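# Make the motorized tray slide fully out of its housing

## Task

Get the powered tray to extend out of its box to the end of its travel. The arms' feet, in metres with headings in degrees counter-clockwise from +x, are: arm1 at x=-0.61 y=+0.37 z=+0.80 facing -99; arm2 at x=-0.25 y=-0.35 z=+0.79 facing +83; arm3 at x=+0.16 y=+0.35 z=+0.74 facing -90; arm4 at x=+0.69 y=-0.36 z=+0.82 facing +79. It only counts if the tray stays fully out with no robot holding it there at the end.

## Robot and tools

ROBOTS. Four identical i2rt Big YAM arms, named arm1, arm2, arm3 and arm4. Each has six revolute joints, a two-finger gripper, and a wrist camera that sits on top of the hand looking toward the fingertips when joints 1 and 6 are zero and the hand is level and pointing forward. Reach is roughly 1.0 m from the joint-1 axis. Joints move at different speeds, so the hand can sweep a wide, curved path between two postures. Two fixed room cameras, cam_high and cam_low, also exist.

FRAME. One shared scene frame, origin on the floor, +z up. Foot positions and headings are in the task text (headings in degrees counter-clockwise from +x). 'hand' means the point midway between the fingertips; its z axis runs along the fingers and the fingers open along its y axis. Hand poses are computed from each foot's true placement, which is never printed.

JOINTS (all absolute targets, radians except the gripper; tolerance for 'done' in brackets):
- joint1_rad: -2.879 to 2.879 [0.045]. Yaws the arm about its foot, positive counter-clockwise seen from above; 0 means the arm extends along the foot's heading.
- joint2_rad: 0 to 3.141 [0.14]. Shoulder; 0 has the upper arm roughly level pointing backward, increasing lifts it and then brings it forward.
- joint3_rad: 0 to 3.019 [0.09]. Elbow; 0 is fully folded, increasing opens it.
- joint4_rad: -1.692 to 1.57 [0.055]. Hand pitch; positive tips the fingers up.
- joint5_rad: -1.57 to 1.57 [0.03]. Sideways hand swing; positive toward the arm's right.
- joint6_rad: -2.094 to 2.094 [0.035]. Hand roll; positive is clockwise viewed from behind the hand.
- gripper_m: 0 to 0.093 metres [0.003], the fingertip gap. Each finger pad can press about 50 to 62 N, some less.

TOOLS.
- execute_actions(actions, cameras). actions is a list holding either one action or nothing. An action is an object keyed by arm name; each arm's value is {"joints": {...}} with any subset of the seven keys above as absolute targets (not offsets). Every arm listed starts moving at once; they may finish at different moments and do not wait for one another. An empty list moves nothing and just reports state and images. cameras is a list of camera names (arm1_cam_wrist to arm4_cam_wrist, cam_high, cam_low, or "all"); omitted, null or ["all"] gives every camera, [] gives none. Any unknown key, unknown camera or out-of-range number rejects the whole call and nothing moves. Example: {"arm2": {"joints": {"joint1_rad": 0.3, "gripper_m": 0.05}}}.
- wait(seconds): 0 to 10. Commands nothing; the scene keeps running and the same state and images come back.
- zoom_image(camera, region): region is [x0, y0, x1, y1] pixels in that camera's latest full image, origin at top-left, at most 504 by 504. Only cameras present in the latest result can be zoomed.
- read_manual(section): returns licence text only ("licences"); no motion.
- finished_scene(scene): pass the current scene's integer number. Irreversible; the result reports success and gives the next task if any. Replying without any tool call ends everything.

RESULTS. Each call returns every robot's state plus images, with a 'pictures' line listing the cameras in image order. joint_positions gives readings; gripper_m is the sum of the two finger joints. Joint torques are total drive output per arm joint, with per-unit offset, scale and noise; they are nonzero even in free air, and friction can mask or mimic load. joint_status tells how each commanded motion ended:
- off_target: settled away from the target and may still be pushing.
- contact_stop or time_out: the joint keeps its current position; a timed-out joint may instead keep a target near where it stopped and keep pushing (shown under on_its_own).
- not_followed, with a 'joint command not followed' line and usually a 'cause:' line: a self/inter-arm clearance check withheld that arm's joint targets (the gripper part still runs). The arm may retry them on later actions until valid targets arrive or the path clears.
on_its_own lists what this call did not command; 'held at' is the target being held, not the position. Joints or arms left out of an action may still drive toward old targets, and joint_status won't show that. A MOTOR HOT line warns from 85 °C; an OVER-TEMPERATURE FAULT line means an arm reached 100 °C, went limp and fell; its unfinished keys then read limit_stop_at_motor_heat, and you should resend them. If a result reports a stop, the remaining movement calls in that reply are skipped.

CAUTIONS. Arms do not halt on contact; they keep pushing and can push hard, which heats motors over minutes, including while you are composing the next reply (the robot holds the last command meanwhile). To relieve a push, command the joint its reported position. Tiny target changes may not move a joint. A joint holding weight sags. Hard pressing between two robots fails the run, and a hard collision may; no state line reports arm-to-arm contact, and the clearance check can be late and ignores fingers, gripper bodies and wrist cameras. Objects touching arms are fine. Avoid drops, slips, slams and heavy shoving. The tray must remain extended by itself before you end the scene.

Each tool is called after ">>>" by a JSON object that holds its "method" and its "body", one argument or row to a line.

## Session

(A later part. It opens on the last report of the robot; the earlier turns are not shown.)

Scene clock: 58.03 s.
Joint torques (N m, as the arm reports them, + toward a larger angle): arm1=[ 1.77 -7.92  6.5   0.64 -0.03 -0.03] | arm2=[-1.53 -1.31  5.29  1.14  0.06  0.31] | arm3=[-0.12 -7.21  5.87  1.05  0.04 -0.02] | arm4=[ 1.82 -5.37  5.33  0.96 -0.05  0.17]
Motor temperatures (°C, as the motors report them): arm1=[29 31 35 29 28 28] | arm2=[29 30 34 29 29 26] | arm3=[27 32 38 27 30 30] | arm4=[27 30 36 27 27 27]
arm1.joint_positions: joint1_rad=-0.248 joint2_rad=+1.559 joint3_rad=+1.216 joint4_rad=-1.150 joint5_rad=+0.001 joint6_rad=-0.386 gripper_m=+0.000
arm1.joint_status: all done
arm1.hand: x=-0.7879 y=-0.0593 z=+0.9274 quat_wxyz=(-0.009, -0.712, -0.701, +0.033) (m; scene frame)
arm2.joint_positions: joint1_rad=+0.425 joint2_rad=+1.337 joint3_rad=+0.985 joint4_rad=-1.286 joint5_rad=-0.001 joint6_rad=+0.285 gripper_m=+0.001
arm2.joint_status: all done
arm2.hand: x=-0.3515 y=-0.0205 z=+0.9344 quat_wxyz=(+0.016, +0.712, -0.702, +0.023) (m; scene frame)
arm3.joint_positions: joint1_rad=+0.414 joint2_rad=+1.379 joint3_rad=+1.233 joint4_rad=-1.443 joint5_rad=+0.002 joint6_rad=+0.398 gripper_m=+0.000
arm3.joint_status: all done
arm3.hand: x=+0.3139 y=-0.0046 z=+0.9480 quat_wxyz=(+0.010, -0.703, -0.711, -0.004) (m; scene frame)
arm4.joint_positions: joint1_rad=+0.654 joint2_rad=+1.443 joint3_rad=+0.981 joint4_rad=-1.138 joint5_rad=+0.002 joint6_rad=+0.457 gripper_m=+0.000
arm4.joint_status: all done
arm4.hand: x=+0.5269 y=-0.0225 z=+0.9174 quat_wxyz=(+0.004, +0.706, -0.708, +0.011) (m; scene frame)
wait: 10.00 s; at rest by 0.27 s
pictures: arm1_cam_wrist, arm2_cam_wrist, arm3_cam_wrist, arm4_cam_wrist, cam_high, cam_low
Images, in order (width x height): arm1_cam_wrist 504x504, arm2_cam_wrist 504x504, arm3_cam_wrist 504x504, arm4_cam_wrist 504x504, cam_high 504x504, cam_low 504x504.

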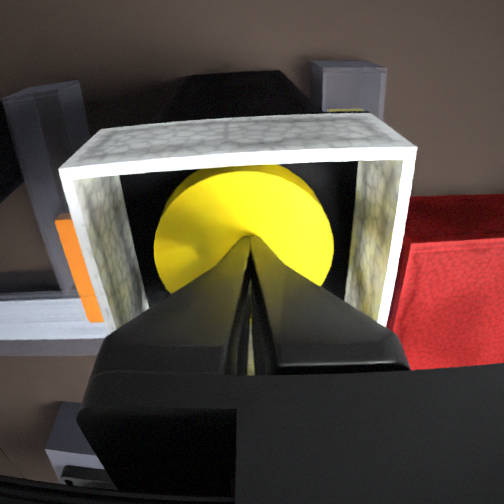

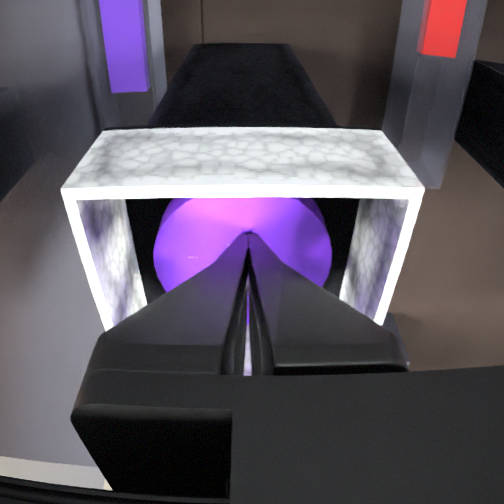

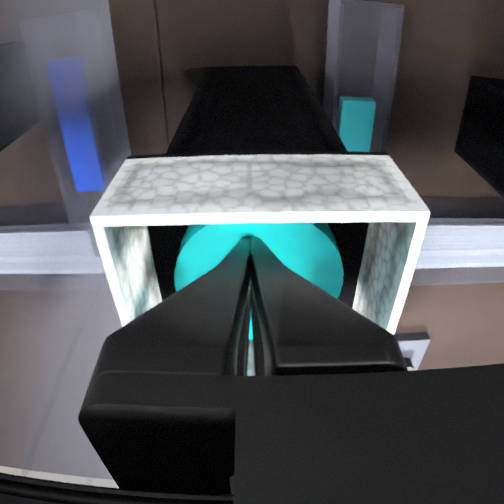

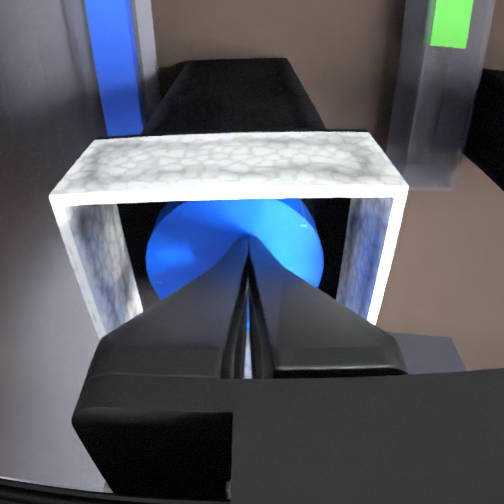

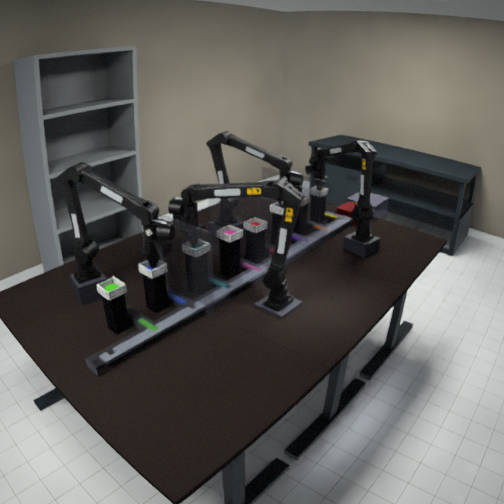

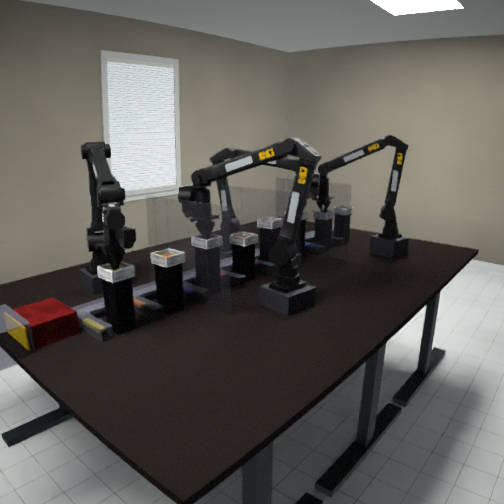

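Yellow and blue are fast; switch arms 1 and 4 to their slow buttons.

>>> {"method": "execute_actions", "body": {
  "actions": [
    {"arm1":{"joints":{"joint2_rad":1.42}},"arm4":{"joints":{"joint2_rad":1.27}}}
  ],
  "cameras": []
}}

>>> {"method": "execute_actions", "body": {
  "actions": [
    {"arm1":{"joints":{"joint1_rad":0.25,"joint4_rad":-1.3,"joint6_rad":0.1}},"arm4":{"joints":{"joint1_rad":0.04,"joint4_rad":-1.26,"joint6_rad":-0.1}}}
  ],
  "cameras": ["arm1_cam_wrist","arm4_cam_wrist"]
}}

>>> {"method": "execute_actions", "body": {
  "actions": [
    {"arm1":{"joints":{"joint2_rad":1.64}},"arm4":{"joints":{"joint2_rad":1.54}}}
  ],
  "cameras": ["arm1_cam_wrist","arm4_cam_wrist"]
}}

>>> {"method": "wait", "body": {
  "seconds": 10
}}

>>> {"method": "wait", "body": {
  "seconds": 10
}}

Scene clock: 68.43 s.
Joint torques (N m, as the arm reports them, + toward a larger angle): arm1=[  1.72 -11.19   8.94   0.99  -0.04  -0.08] | arm2=[-1.36 -1.36  5.3   1.12  0.05  0.31] | arm3=[ 0.38 -6.46  5.9   1.15  0.01 -0.02] | arm4=[ 1.71 -8.36  7.83  1.03 -0.05  0.17]
Motor temperatures (°C, as the motors report them): arm1=[29 31 36 29 28 28] | arm2=[29 30 34 29 29 26] | arm3=[27 32 38 27 30 30] | arm4=[27 30 36 27 27 27]
arm1.joint_positions: joint1_rad=-0.248 joint2_rad=+1.412 joint3_rad=+1.194 joint4_rad=-1.145 joint5_rad=+0.001 joint6_rad=-0.386 gripper_m=+0.000
arm1.joint_status: all done
arm1.hand: x=-0.7833 y=-0.0494 z=+0.9832 quat_wxyz=(-0.034, -0.709, -0.699, +0.093) (m; scene frame)
arm2.joint_positions: joint1_rad=+0.425 joint2_rad=+1.337 joint3_rad=+0.985 joint4_rad=-1.286 joint5_rad=-0.001 joint6_rad=+0.285 gripper_m=+0.001
arm2.joint_status: not commanded
arm2.hand: x=-0.3515 y=-0.0205 z=+0.9344 quat_wxyz=(+0.016, +0.712, -0.702, +0.023) (m; scene frame)
arm3.joint_positions: joint1_rad=+0.414 joint2_rad=+1.379 joint3_rad=+1.233 joint4_rad=-1.443 joint5_rad=+0.002 joint6_rad=+0.398 gripper_m=+0.000
arm3.joint_status: not commanded
arm3.hand: x=+0.3139 y=-0.0046 z=+0.9480 quat_wxyz=(+0.010, -0.703, -0.711, -0.004) (m; scene frame)
arm4.joint_positions: joint1_rad=+0.654 joint2_rad=+1.255 joint3_rad=+0.957 joint4_rad=-1.133 joint5_rad=+0.002 joint6_rad=+0.457 gripper_m=+0.000
arm4.joint_status: all done
arm4.hand: x=+0.5305 y=-0.0295 z=+0.9743 quat_wxyz=(-0.023, +0.705, -0.706, -0.069) (m; scene frame)
pictures: none
No camera images: the call's "cameras" was empty. Leave "cameras" out to get every camera's image.

Scene clock: 70.00 s.
Joint torques (N m, as the arm reports them, + toward a larger angle): arm1=[  0.86 -11.13   8.36   0.11   0.05   0.21] | arm2=[-1.42 -1.28  5.29  1.12  0.05  0.32] | arm3=[-0.01 -7.12  5.94  1.18  0.03 -0.02] | arm4=[ 0.64 -8.18  7.6   0.13 -0.08 -0.07]
Motor temperatures (°C, as the motors report them): arm1=[29 31 36 29 28 28] | arm2=[29 30 34 29 29 26] | arm3=[27 32 38 27 30 30] | arm4=[27 30 36 27 27 27]
arm1.joint_positions: joint1_rad=+0.253 joint2_rad=+1.412 joint3_rad=+1.194 joint4_rad=-1.288 joint5_rad=-0.001 joint6_rad=+0.085 gripper_m=+0.000
arm1.joint_status: all done
arm1.hand: x=-0.5645 y=-0.0485 z=+0.9778 quat_wxyz=(-0.020, -0.701, -0.713, +0.017) (m; scene frame)
arm2.joint_positions: joint1_rad=+0.425 joint2_rad=+1.337 joint3_rad=+0.985 joint4_rad=-1.286 joint5_rad=-0.001 joint6_rad=+0.285 gripper_m=+0.001
arm2.joint_status: not commanded
arm2.hand: x=-0.3515 y=-0.0205 z=+0.9344 quat_wxyz=(+0.016, +0.712, -0.702, +0.023) (m; scene frame)
arm3.joint_positions: joint1_rad=+0.414 joint2_rad=+1.379 joint3_rad=+1.233 joint4_rad=-1.443 joint5_rad=+0.002 joint6_rad=+0.398 gripper_m=+0.000
arm3.joint_status: not commanded
arm3.hand: x=+0.3139 y=-0.0046 z=+0.9480 quat_wxyz=(+0.010, -0.703, -0.711, -0.004) (m; scene frame)
arm4.joint_positions: joint1_rad=+0.046 joint2_rad=+1.256 joint3_rad=+0.957 joint4_rad=-1.249 joint5_rad=+0.001 joint6_rad=-0.085 gripper_m=+0.000
arm4.joint_status: all done
arm4.hand: x=+0.7437 y=-0.0246 z=+0.9705 quat_wxyz=(-0.009, +0.683, -0.730, -0.010) (m; scene frame)
pictures: arm1_cam_wrist, arm4_cam_wrist
Images, in order (width x height): arm1_cam_wrist 504x504, arm4_cam_wrist 504x504.

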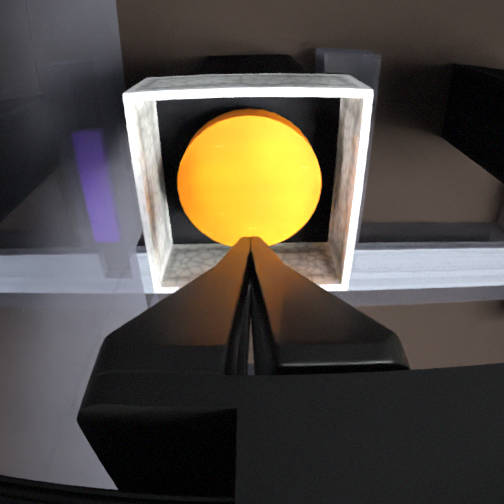

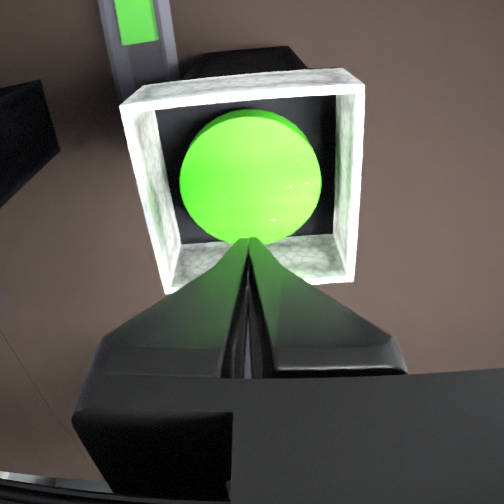

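Scene clock: 70.90 s.
Joint torques (N m, as the arm reports them, + toward a larger angle): arm1=[ 0.93 -8.13  5.91  0.11  0.08  0.22] | arm2=[-1.48 -1.36  5.32  1.12  0.05  0.31] | arm3=[ 0.06 -6.92  5.84  1.13  0.   -0.04] | arm4=[ 0.53 -5.25  4.91  0.46 -0.08 -0.07]
Motor temperatures (°C, as the motors report them): arm1=[29 31 36 29 28 28] | arm2=[29 30 34 29 29 26] | arm3=[27 32 38 27 30 30] | arm4=[27 30 36 27 27 27]
arm1.joint_positions: joint1_rad=+0.253 joint2_rad=+1.567 joint3_rad=+1.220 joint4_rad=-1.298 joint5_rad=+0.000 joint6_rad=+0.085 gripper_m=+0.000
arm1.joint_status: all done
arm1.hand: x=-0.5635 y=-0.0593 z=+0.9248 quat_wxyz=(+0.034, -0.701, -0.712, -0.027) (m; scene frame)
arm2.joint_positions: joint1_rad=+0.425 joint2_rad=+1.337 joint3_rad=+0.985 joint4_rad=-1.286 joint5_rad=-0.001 joint6_rad=+0.285 gripper_m=+0.001
arm2.joint_status: not commanded
arm2.hand: x=-0.3515 y=-0.0205 z=+0.9344 quat_wxyz=(+0.016, +0.712, -0.702, +0.023) (m; scene frame)
arm3.joint_positions: joint1_rad=+0.414 joint2_rad=+1.379 joint3_rad=+1.233 joint4_rad=-1.443 joint5_rad=+0.002 joint6_rad=+0.398 gripper_m=+0.000
arm3.joint_status: not commanded
arm3.hand: x=+0.3139 y=-0.0046 z=+0.9480 quat_wxyz=(+0.010, -0.703, -0.711, -0.004) (m; scene frame)
arm4.joint_positions: joint1_rad=+0.046 joint2_rad=+1.462 joint3_rad=+0.982 joint4_rad=-1.265 joint5_rad=+0.001 joint6_rad=-0.086 gripper_m=+0.000
arm4.joint_status: all done
arm4.hand: x=+0.7441 y=-0.0196 z=+0.9134 quat_wxyz=(+0.068, +0.681, -0.727, +0.050) (m; scene frame)
pictures: arm1_cam_wrist, arm4_cam_wrist
Images, in order (width x height): arm1_cam_wrist 504x504, arm4_cam_wrist 504x504.

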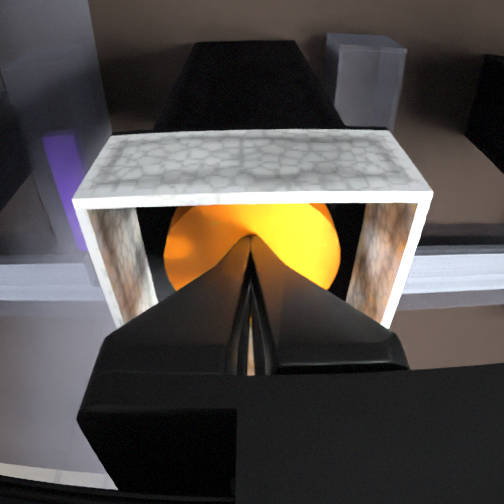

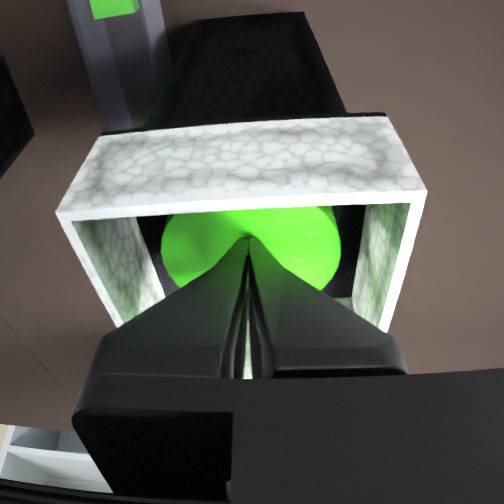

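Scene clock: 80.90 s.
Joint torques (N m, as the arm reports them, + toward a larger angle): arm1=[ 0.81 -8.97  5.65  0.29  0.    0.25] | arm2=[-1.48 -1.39  5.32  1.13  0.06  0.31] | arm3=[ 0.43 -6.93  6.04  1.18  0.02 -0.05] | arm4=[ 0.48 -5.23  4.93  0.47 -0.09 -0.06]
Motor temperatures (°C, as the motors report them): arm1=[29 31 35 29 28 28] | arm2=[29 30 34 29 29 26] | arm3=[27 32 38 27 30 30] | arm4=[27 30 36 27 27 27]
arm1.joint_positions: joint1_rad=+0.253 joint2_rad=+1.567 joint3_rad=+1.220 joint4_rad=-1.298 joint5_rad=+0.000 joint6_rad=+0.085 gripper_m=+0.000
arm1.joint_status: all done
arm1.hand: x=-0.5635 y=-0.0593 z=+0.9248 quat_wxyz=(+0.034, -0.701, -0.712, -0.027) (m; scene frame)
arm2.joint_positions: joint1_rad=+0.425 joint2_rad=+1.337 joint3_rad=+0.985 joint4_rad=-1.286 joint5_rad=-0.001 joint6_rad=+0.285 gripper_m=+0.001
arm2.joint_status: not commanded
arm2.hand: x=-0.3515 y=-0.0205 z=+0.9344 quat_wxyz=(+0.016, +0.712, -0.702, +0.023) (m; scene frame)
arm3.joint_positions: joint1_rad=+0.414 joint2_rad=+1.379 joint3_rad=+1.233 joint4_rad=-1.443 joint5_rad=+0.002 joint6_rad=+0.398 gripper_m=+0.000
arm3.joint_status: not commanded
arm3.hand: x=+0.3139 y=-0.0046 z=+0.9480 quat_wxyz=(+0.010, -0.703, -0.711, -0.004) (m; scene frame)
arm4.joint_positions: joint1_rad=+0.046 joint2_rad=+1.462 joint3_rad=+0.982 joint4_rad=-1.265 joint5_rad=+0.001 joint6_rad=-0.086 gripper_m=+0.000
arm4.joint_status: all done
arm4.hand: x=+0.7441 y=-0.0196 z=+0.9134 quat_wxyz=(+0.068, +0.681, -0.727, +0.050) (m; scene frame)
wait: 10.00 s; at rest by 0.27 s
pictures: arm1_cam_wrist, arm2_cam_wrist, arm3_cam_wrist, arm4_cam_wrist, cam_high, cam_low
Images, in order (width x height): arm1_cam_wrist 504x504, arm2_cam_wrist 504x504, arm3_cam_wrist 504x504, arm4_cam_wrist 504x504, cam_high 504x504, cam_low 504x504.

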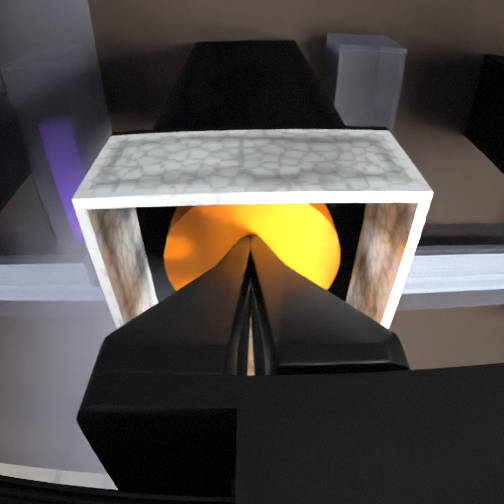

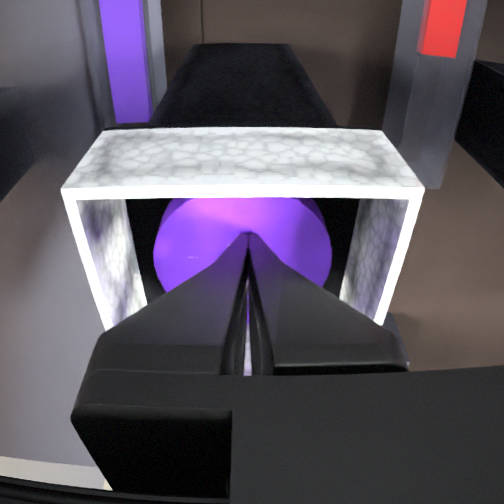

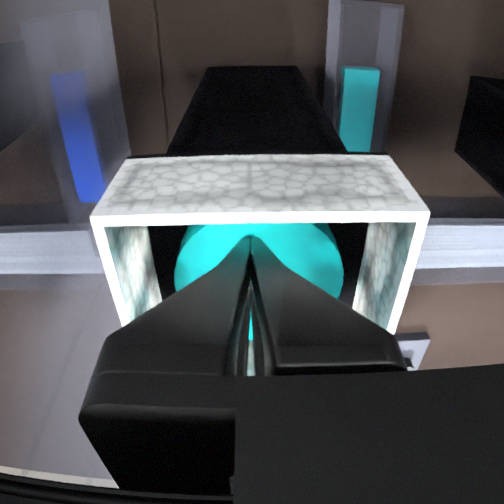

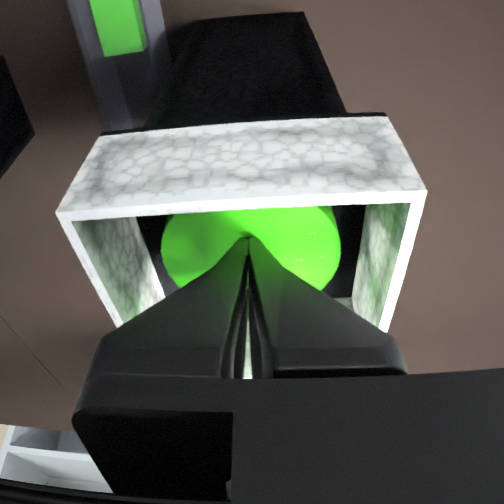

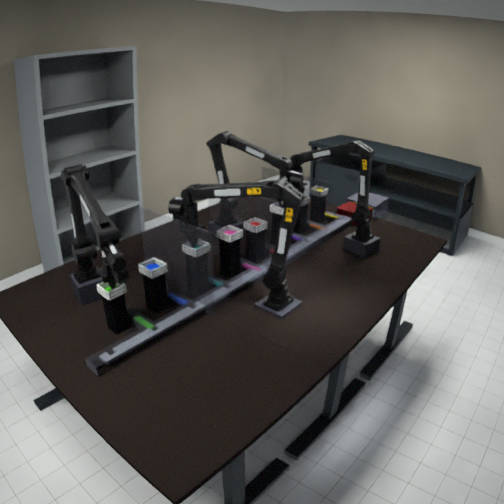

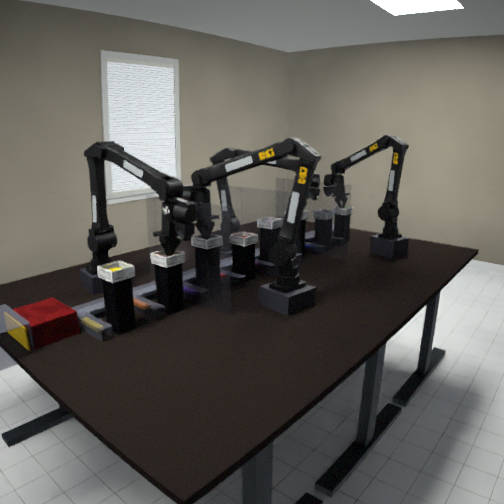

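Scene clock: 90.90 s.
Joint torques (N m, as the arm reports them, + toward a larger angle): arm1=[ 1.27 -9.21  5.83  0.17  0.06  0.26] | arm2=[-1.46 -1.32  5.3   1.12  0.06  0.31] | arm3=[-0.01 -6.93  5.88  1.15  0.01 -0.04] | arm4=[ 0.45 -5.17  4.86  0.5  -0.07 -0.07]
Motor temperatures (°C, as the motors report them): arm1=[29 31 35 29 28 28] | arm2=[29 30 34 29 29 26] | arm3=[27 32 38 27 30 30] | arm4=[27 30 35 27 27 27]
arm1.joint_positions: joint1_rad=+0.253 joint2_rad=+1.567 joint3_rad=+1.220 joint4_rad=-1.298 joint5_rad=+0.000 joint6_rad=+0.085 gripper_m=+0.000
arm1.joint_status: all done
arm1.hand: x=-0.5635 y=-0.0593 z=+0.9248 quat_wxyz=(+0.034, -0.701, -0.712, -0.027) (m; scene frame)
arm2.joint_positions: joint1_rad=+0.425 joint2_rad=+1.337 joint3_rad=+0.985 joint4_rad=-1.286 joint5_rad=-0.001 joint6_rad=+0.285 gripper_m=+0.001
arm2.joint_status: not commanded
arm2.hand: x=-0.3515 y=-0.0205 z=+0.9344 quat_wxyz=(+0.016, +0.712, -0.702, +0.023) (m; scene frame)
arm3.joint_positions: joint1_rad=+0.414 joint2_rad=+1.379 joint3_rad=+1.233 joint4_rad=-1.443 joint5_rad=+0.002 joint6_rad=+0.398 gripper_m=+0.000
arm3.joint_status: not commanded
arm3.hand: x=+0.3139 y=-0.0046 z=+0.9480 quat_wxyz=(+0.010, -0.703, -0.711, -0.004) (m; scene frame)
arm4.joint_positions: joint1_rad=+0.046 joint2_rad=+1.462 joint3_rad=+0.982 joint4_rad=-1.265 joint5_rad=+0.001 joint6_rad=-0.086 gripper_m=+0.000
arm4.joint_status: all done
arm4.hand: x=+0.7441 y=-0.0196 z=+0.9134 quat_wxyz=(+0.068, +0.681, -0.727, +0.050) (m; scene frame)
wait: 10.00 s; at rest by 0.27 s
pictures: arm1_cam_wrist, arm2_cam_wrist, arm3_cam_wrist, arm4_cam_wrist, cam_high, cam_low
Images, in order (width x height): arm1_cam_wrist 504x504, arm2_cam_wrist 504x504, arm3_cam_wrist 504x504, arm4_cam_wrist 504x504, cam_high 504x504, cam_low 504x504.

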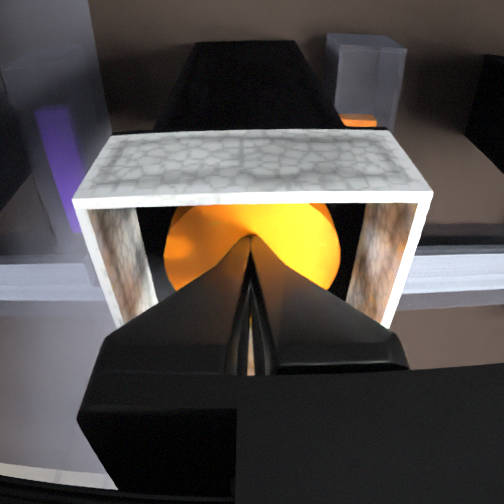

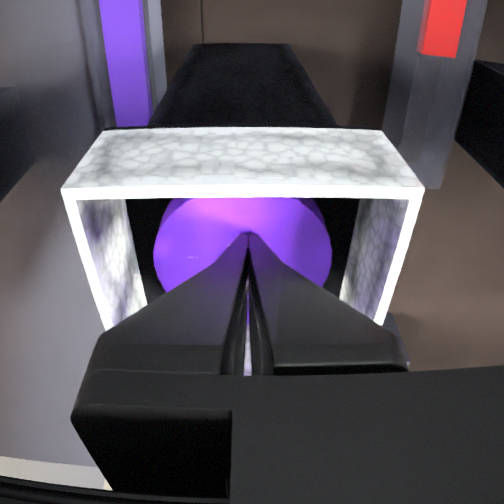

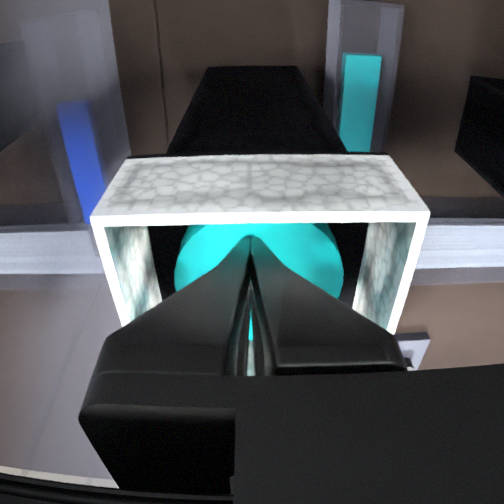

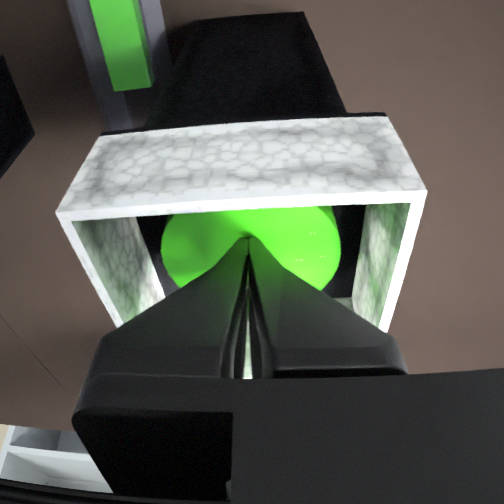

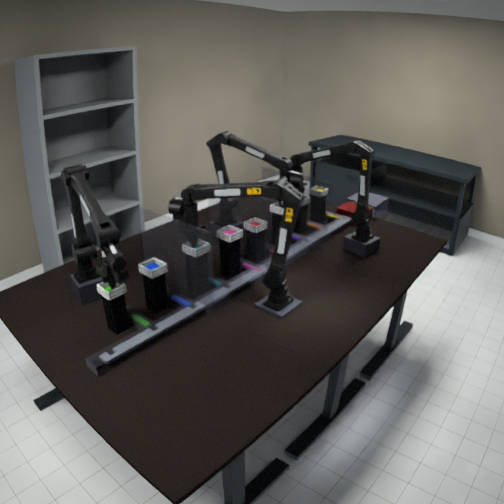

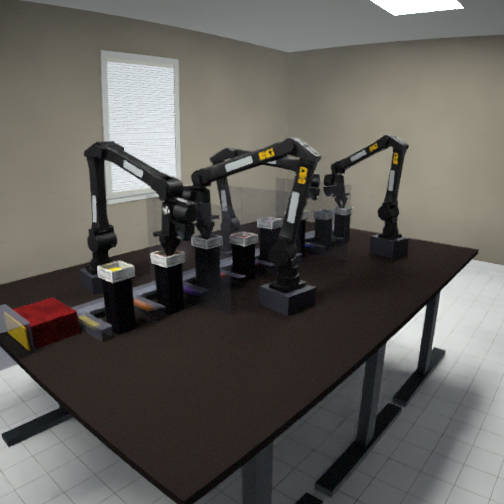

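>>> {"method": "wait", "body": {
  "seconds": 8
}}

>>> {"method": "execute_actions", "body": {
  "actions": [
    {"arm2":{"joints":{"joint2_rad":1.15}},"arm3":{"joints":{"joint2_rad":1.19}}}
  ],
  "cameras": []
}}

>>> {"method": "execute_actions", "body": {
  "actions": [
    {"arm2":{"joints":{"joint1_rad":-0.22,"joint4_rad":-1.25,"joint6_rad":-0.34}},"arm3":{"joints":{"joint1_rad":-0.19,"joint4_rad":-1.59,"joint6_rad":-0.19}}}
  ],
  "cameras": ["arm2_cam_wrist","arm3_cam_wrist"]
}}

>>> {"method": "execute_actions", "body": {
  "actions": [
    {"arm2":{"joints":{"joint2_rad":1.48}},"arm3":{"joints":{"joint2_rad":1.46}}}
  ],
  "cameras": ["arm2_cam_wrist","arm3_cam_wrist"]
}}

>>> {"method": "wait", "body": {
  "seconds": 8
}}

Scene clock: 106.63 s.
Joint torques (N m, as the arm reports them, + toward a larger angle): arm1=[ 1.35 -8.73  5.82  0.14  0.08  0.24] | arm2=[-1.42 -1.34  5.3   1.12  0.06  0.31] | arm3=[-0.02 -6.45  5.94  1.17  0.02 -0.05] | arm4=[ 0.71 -5.35  4.92  0.46 -0.08 -0.07]
Motor temperatures (°C, as the motors report them): arm1=[29 31 35 29 28 28] | arm2=[29 30 34 29 29 26] | arm3=[27 32 38 27 30 30] | arm4=[27 30 35 27 27 27]
arm1.joint_positions: joint1_rad=+0.253 joint2_rad=+1.567 joint3_rad=+1.220 joint4_rad=-1.298 joint5_rad=+0.000 joint6_rad=+0.085 gripper_m=+0.000
arm1.joint_status: all done
arm1.hand: x=-0.5635 y=-0.0593 z=+0.9248 quat_wxyz=(+0.034, -0.701, -0.712, -0.027) (m; scene frame)
arm2.joint_positions: joint1_rad=+0.425 joint2_rad=+1.337 joint3_rad=+0.985 joint4_rad=-1.286 joint5_rad=-0.001 joint6_rad=+0.285 gripper_m=+0.001
arm2.joint_status: not commanded
arm2.hand: x=-0.3515 y=-0.0205 z=+0.9344 quat_wxyz=(+0.016, +0.712, -0.702, +0.023) (m; scene frame)
arm3.joint_positions: joint1_rad=+0.414 joint2_rad=+1.379 joint3_rad=+1.233 joint4_rad=-1.443 joint5_rad=+0.002 joint6_rad=+0.398 gripper_m=+0.000
arm3.joint_status: not commanded
arm3.hand: x=+0.3139 y=-0.0046 z=+0.9480 quat_wxyz=(+0.010, -0.703, -0.711, -0.004) (m; scene frame)
arm4.joint_positions: joint1_rad=+0.046 joint2_rad=+1.462 joint3_rad=+0.982 joint4_rad=-1.265 joint5_rad=+0.001 joint6_rad=-0.086 gripper_m=+0.000
arm4.joint_status: all done
arm4.hand: x=+0.7441 y=-0.0196 z=+0.9134 quat_wxyz=(+0.068, +0.681, -0.727, +0.050) (m; scene frame)
wait: 8.00 s; at rest from the start
pictures: arm1_cam_wrist, arm2_cam_wrist, arm3_cam_wrist, arm4_cam_wrist, cam_high, cam_low
Images, in order (width x height): arm1_cam_wrist 504x504, arm2_cam_wrist 504x504, arm3_cam_wrist 504x504, arm4_cam_wrist 504x504, cam_high 504x504, cam_low 504x504.

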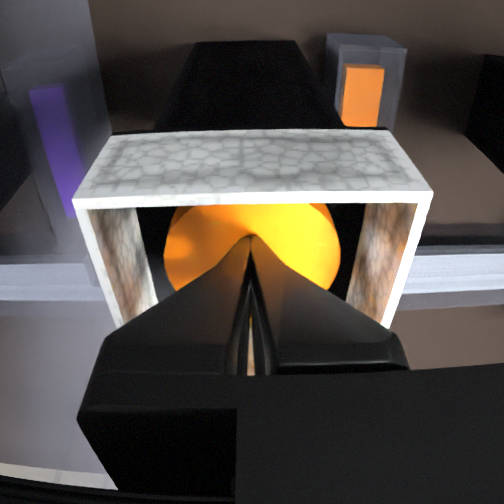

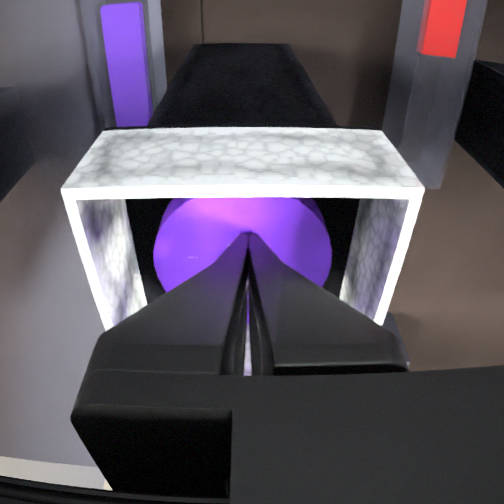

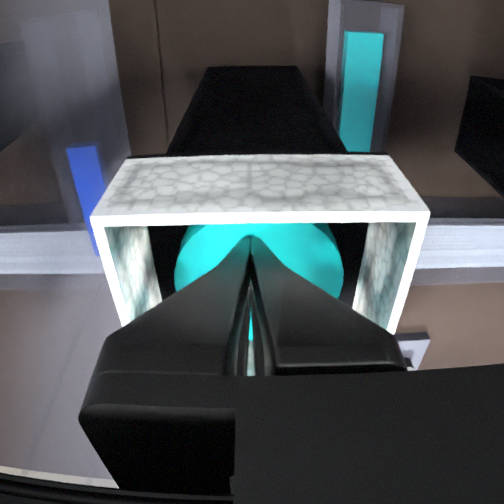

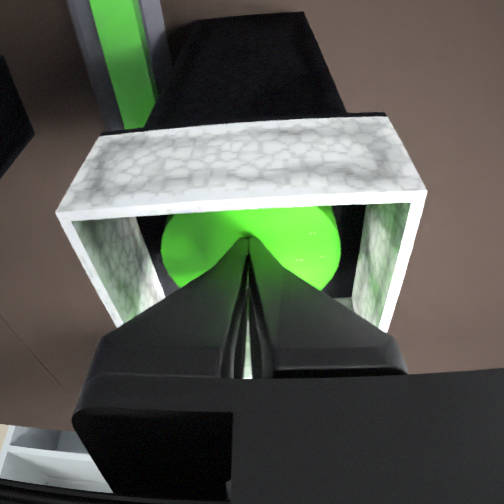

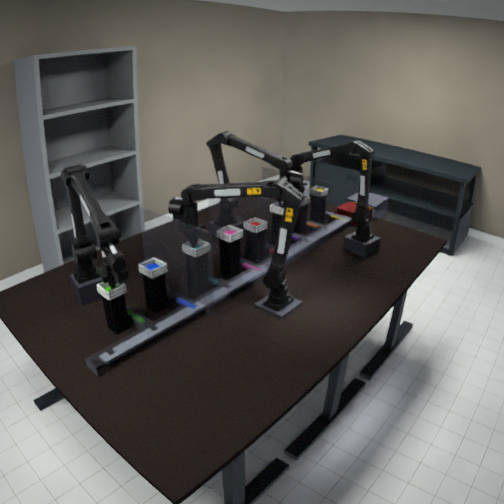

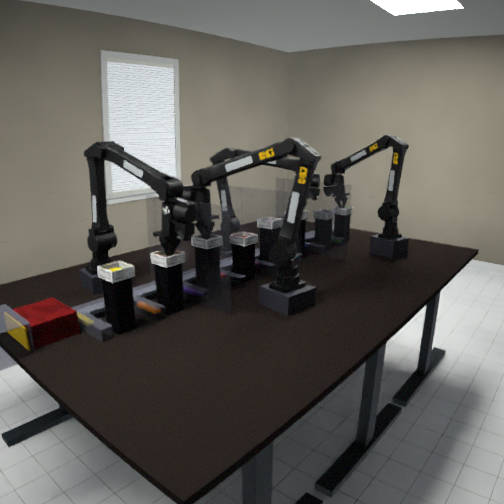

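Scene clock: 107.87 s.
Joint torques (N m, as the arm reports them, + toward a larger angle): arm1=[ 0.79 -9.33  5.75  0.15  0.01  0.2 ] | arm2=[-1.44 -5.    7.61  0.88  0.06  0.31] | arm3=[-0.08 -9.    8.43  1.11  0.02 -0.08] | arm4=[ 0.56 -5.4   4.91  0.45 -0.06 -0.06]
Motor temperatures (°C, as the motors report them): arm1=[29 31 35 29 28 28] | arm2=[29 30 34 29 29 26] | arm3=[27 32 38 27 30 30] | arm4=[27 30 35 27 27 27]
arm1.joint_positions: joint1_rad=+0.253 joint2_rad=+1.567 joint3_rad=+1.220 joint4_rad=-1.298 joint5_rad=+0.000 joint6_rad=+0.085 gripper_m=+0.000
arm1.joint_status: not commanded
arm1.hand: x=-0.5635 y=-0.0593 z=+0.9248 quat_wxyz=(+0.034, -0.701, -0.712, -0.027) (m; scene frame)
arm2.joint_positions: joint1_rad=+0.425 joint2_rad=+1.138 joint3_rad=+0.960 joint4_rad=-1.272 joint5_rad=-0.001 joint6_rad=+0.285 gripper_m=+0.001
arm2.joint_status: all done
arm2.hand: x=-0.3475 y=-0.0326 z=+0.9875 quat_wxyz=(-0.029, +0.710, -0.701, -0.060) (m; scene frame)
arm3.joint_positions: joint1_rad=+0.414 joint2_rad=+1.180 joint3_rad=+1.202 joint4_rad=-1.436 joint5_rad=+0.002 joint6_rad=+0.398 gripper_m=+0.000
arm3.joint_status: all done
arm3.hand: x=+0.3023 y=+0.0219 z=+1.0064 quat_wxyz=(-0.072, -0.701, -0.709, +0.029) (m; scene frame)
arm4.joint_positions: joint1_rad=+0.046 joint2_rad=+1.462 joint3_rad=+0.982 joint4_rad=-1.265 joint5_rad=+0.001 joint6_rad=-0.086 gripper_m=+0.000
arm4.joint_status: not commanded
arm4.hand: x=+0.7441 y=-0.0196 z=+0.9134 quat_wxyz=(+0.068, +0.681, -0.727, +0.050) (m; scene frame)
pictures: none
No camera images: the call's "cameras" was empty. Leave "cameras" out to get every camera's image.

Scene clock: 109.50 s.
Joint torques (N m, as the arm reports them, + toward a larger angle): arm1=[ 1.19 -8.96  6.    0.07  0.08  0.27] | arm2=[-1.46 -5.22  7.6   1.15  0.   -0.04] | arm3=[ 0.38 -8.2   8.46 -0.07 -0.01 -0.27] | arm4=[ 0.44 -5.27  4.95  0.48 -0.07 -0.06]
Motor temperatures (°C, as the motors report them): arm1=[29 31 35 29 28 28] | arm2=[29 30 35 29 29 26] | arm3=[27 32 38 27 30 30] | arm4=[27 30 35 27 27 27]
arm1.joint_positions: joint1_rad=+0.253 joint2_rad=+1.567 joint3_rad=+1.220 joint4_rad=-1.298 joint5_rad=+0.000 joint6_rad=+0.085 gripper_m=+0.000
arm1.joint_status: not commanded
arm1.hand: x=-0.5635 y=-0.0593 z=+0.9248 quat_wxyz=(+0.034, -0.701, -0.712, -0.027) (m; scene frame)
arm2.joint_positions: joint1_rad=-0.219 joint2_rad=+1.139 joint3_rad=+0.960 joint4_rad=-1.258 joint5_rad=-0.001 joint6_rad=-0.324 gripper_m=+0.001
arm2.joint_status: all done
arm2.hand: x=-0.1374 y=-0.0345 z=+0.9857 quat_wxyz=(-0.060, +0.697, -0.713, -0.036) (m; scene frame)
arm3.joint_positions: joint1_rad=-0.189 joint2_rad=+1.180 joint3_rad=+1.202 joint4_rad=-1.574 joint5_rad=+0.002 joint6_rad=-0.178 gripper_m=+0.000
arm3.joint_status: all done
arm3.hand: x=+0.0958 y=+0.0326 z=+1.0033 quat_wxyz=(-0.004, -0.713, -0.701, +0.007) (m; scene frame)
arm4.joint_positions: joint1_rad=+0.046 joint2_rad=+1.462 joint3_rad=+0.982 joint4_rad=-1.265 joint5_rad=+0.001 joint6_rad=-0.086 gripper_m=+0.000
arm4.joint_status: not commanded
arm4.hand: x=+0.7441 y=-0.0196 z=+0.9134 quat_wxyz=(+0.068, +0.681, -0.727, +0.050) (m; scene frame)
pictures: arm2_cam_wrist, arm3_cam_wrist
Images, in order (width x height): arm2_cam_wrist 504x504, arm3_cam_wrist 504x504.

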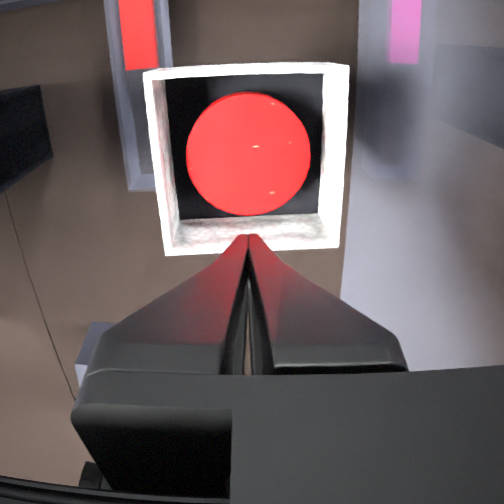

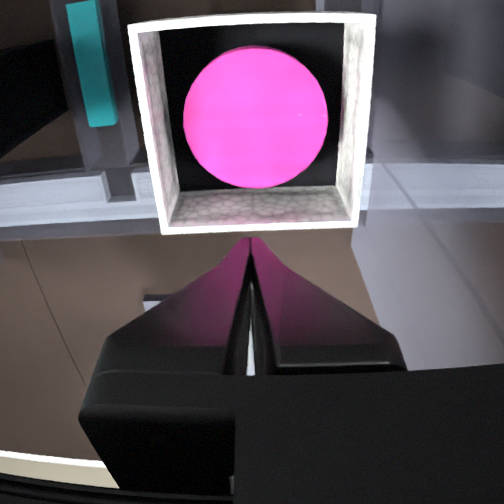

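Scene clock: 110.47 s.
Joint torques (N m, as the arm reports them, + toward a larger angle): arm1=[ 1.23 -8.7   5.97  0.34  0.07  0.31] | arm2=[-1.42 -4.16  5.37  0.7   0.   -0.02] | arm3=[ 0.82 -7.96  6.    0.16 -0.04 -0.31] | arm4=[ 0.48 -5.3   4.91  0.45 -0.08 -0.07]
Motor temperatures (°C, as the motors report them): arm1=[29 31 35 29 28 28] | arm2=[29 31 35 29 29 26] | arm3=[27 32 39 27 30 30] | arm4=[27 30 35 27 27 27]
arm1.joint_positions: joint1_rad=+0.253 joint2_rad=+1.567 joint3_rad=+1.220 joint4_rad=-1.298 joint5_rad=+0.000 joint6_rad=+0.085 gripper_m=+0.000
arm1.joint_status: not commanded
arm1.hand: x=-0.5635 y=-0.0593 z=+0.9248 quat_wxyz=(+0.034, -0.701, -0.712, -0.027) (m; scene frame)
arm2.joint_positions: joint1_rad=-0.219 joint2_rad=+1.420 joint3_rad=+0.979 joint4_rad=-1.260 joint5_rad=-0.001 joint6_rad=-0.325 gripper_m=+0.001
arm2.joint_status: all done
arm2.hand: x=-0.1341 y=-0.0225 z=+0.9029 quat_wxyz=(+0.059, +0.699, -0.713, +0.021) (m; scene frame)
arm3.joint_positions: joint1_rad=-0.189 joint2_rad=+1.403 joint3_rad=+1.229 joint4_rad=-1.592 joint5_rad=+0.002 joint6_rad=-0.178 gripper_m=+0.000
arm3.joint_status: all done
arm3.hand: x=+0.0907 y=+0.0062 z=+0.9422 quat_wxyz=(+0.056, -0.709, -0.698, -0.081) (m; scene frame)
arm4.joint_positions: joint1_rad=+0.046 joint2_rad=+1.462 joint3_rad=+0.982 joint4_rad=-1.265 joint5_rad=+0.001 joint6_rad=-0.086 gripper_m=+0.000
arm4.joint_status: not commanded
arm4.hand: x=+0.7441 y=-0.0196 z=+0.9134 quat_wxyz=(+0.068, +0.681, -0.727, +0.050) (m; scene frame)
pictures: arm2_cam_wrist, arm3_cam_wrist
Images, in order (width x height): arm2_cam_wrist 504x504, arm3_cam_wrist 504x504.

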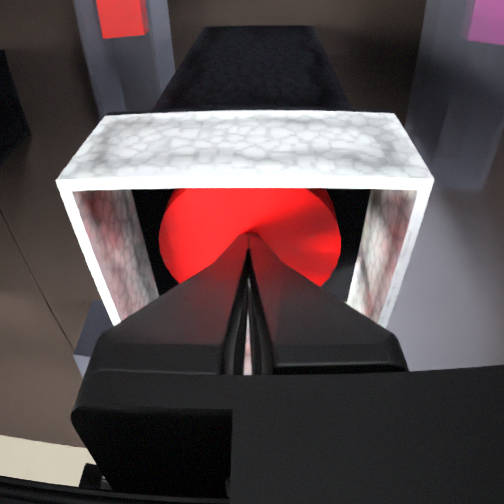

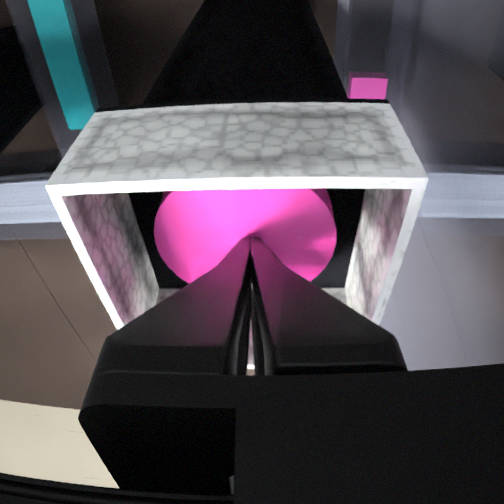

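Scene clock: 118.47 s.
Joint torques (N m, as the arm reports them, + toward a larger angle): arm1=[ 1.65 -8.4   5.89 -0.14  0.09  0.25] | arm2=[-1.36 -4.24  5.36  0.7   0.01 -0.02] | arm3=[ 0.12 -7.73  5.93  0.23 -0.02 -0.34] | arm4=[ 0.58 -5.17  4.91  0.46 -0.08 -0.07]
Motor temperatures (°C, as the motors report them): arm1=[29 31 35 29 28 28] | arm2=[29 31 34 29 29 26] | arm3=[27 32 38 27 30 30] | arm4=[27 30 35 27 27 27]
arm1.joint_positions: joint1_rad=+0.253 joint2_rad=+1.567 joint3_rad=+1.220 joint4_rad=-1.298 joint5_rad=+0.000 joint6_rad=+0.085 gripper_m=+0.000
arm1.joint_status: not commanded
arm1.hand: x=-0.5635 y=-0.0593 z=+0.9248 quat_wxyz=(+0.034, -0.701, -0.712, -0.027) (m; scene frame)
arm2.joint_positions: joint1_rad=-0.219 joint2_rad=+1.420 joint3_rad=+0.979 joint4_rad=-1.260 joint5_rad=-0.001 joint6_rad=-0.325 gripper_m=+0.001
arm2.joint_status: all done
arm2.hand: x=-0.1341 y=-0.0225 z=+0.9029 quat_wxyz=(+0.059, +0.699, -0.713, +0.021) (m; scene frame)
arm3.joint_positions: joint1_rad=-0.189 joint2_rad=+1.403 joint3_rad=+1.229 joint4_rad=-1.592 joint5_rad=+0.002 joint6_rad=-0.178 gripper_m=+0.000
arm3.joint_status: all done
arm3.hand: x=+0.0907 y=+0.0062 z=+0.9422 quat_wxyz=(+0.056, -0.709, -0.698, -0.081) (m; scene frame)
arm4.joint_positions: joint1_rad=+0.046 joint2_rad=+1.462 joint3_rad=+0.982 joint4_rad=-1.265 joint5_rad=+0.001 joint6_rad=-0.086 gripper_m=+0.000
arm4.joint_status: not commanded
arm4.hand: x=+0.7441 y=-0.0196 z=+0.9134 quat_wxyz=(+0.068, +0.681, -0.727, +0.050) (m; scene frame)
wait: 8.00 s; at rest by 0.27 s
pictures: arm1_cam_wrist, arm2_cam_wrist, arm3_cam_wrist, arm4_cam_wrist, cam_high, cam_low
Images, in order (width x height): arm1_cam_wrist 504x504, arm2_cam_wrist 504x504, arm3_cam_wrist 504x504, arm4_cam_wrist 504x504, cam_high 504x504, cam_low 504x504.

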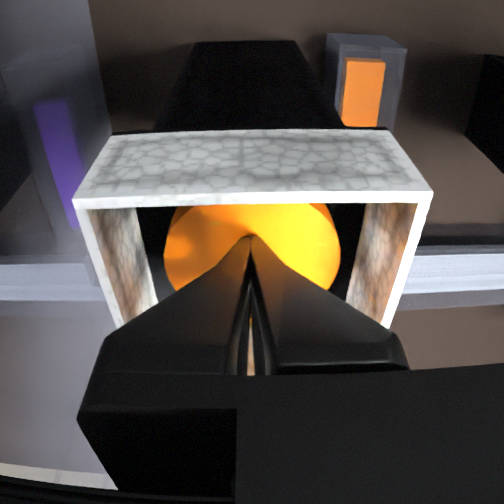

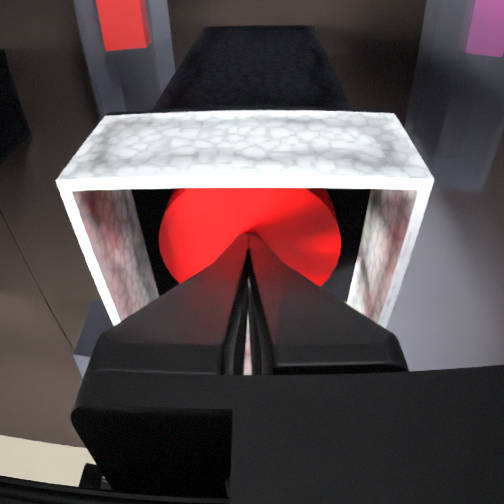

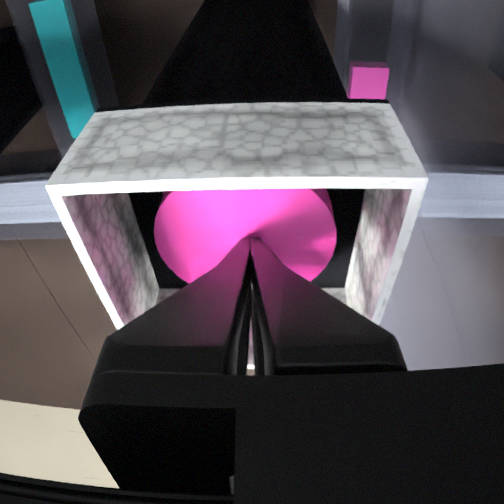

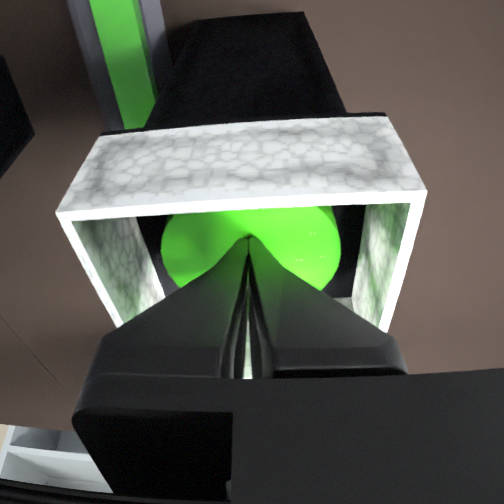

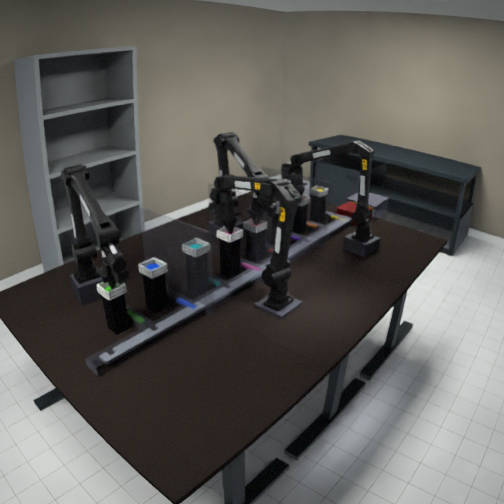

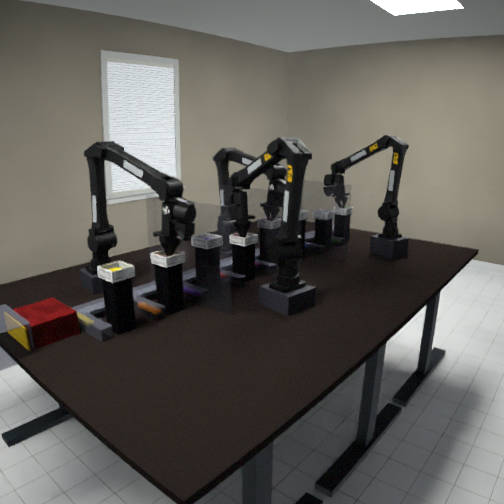

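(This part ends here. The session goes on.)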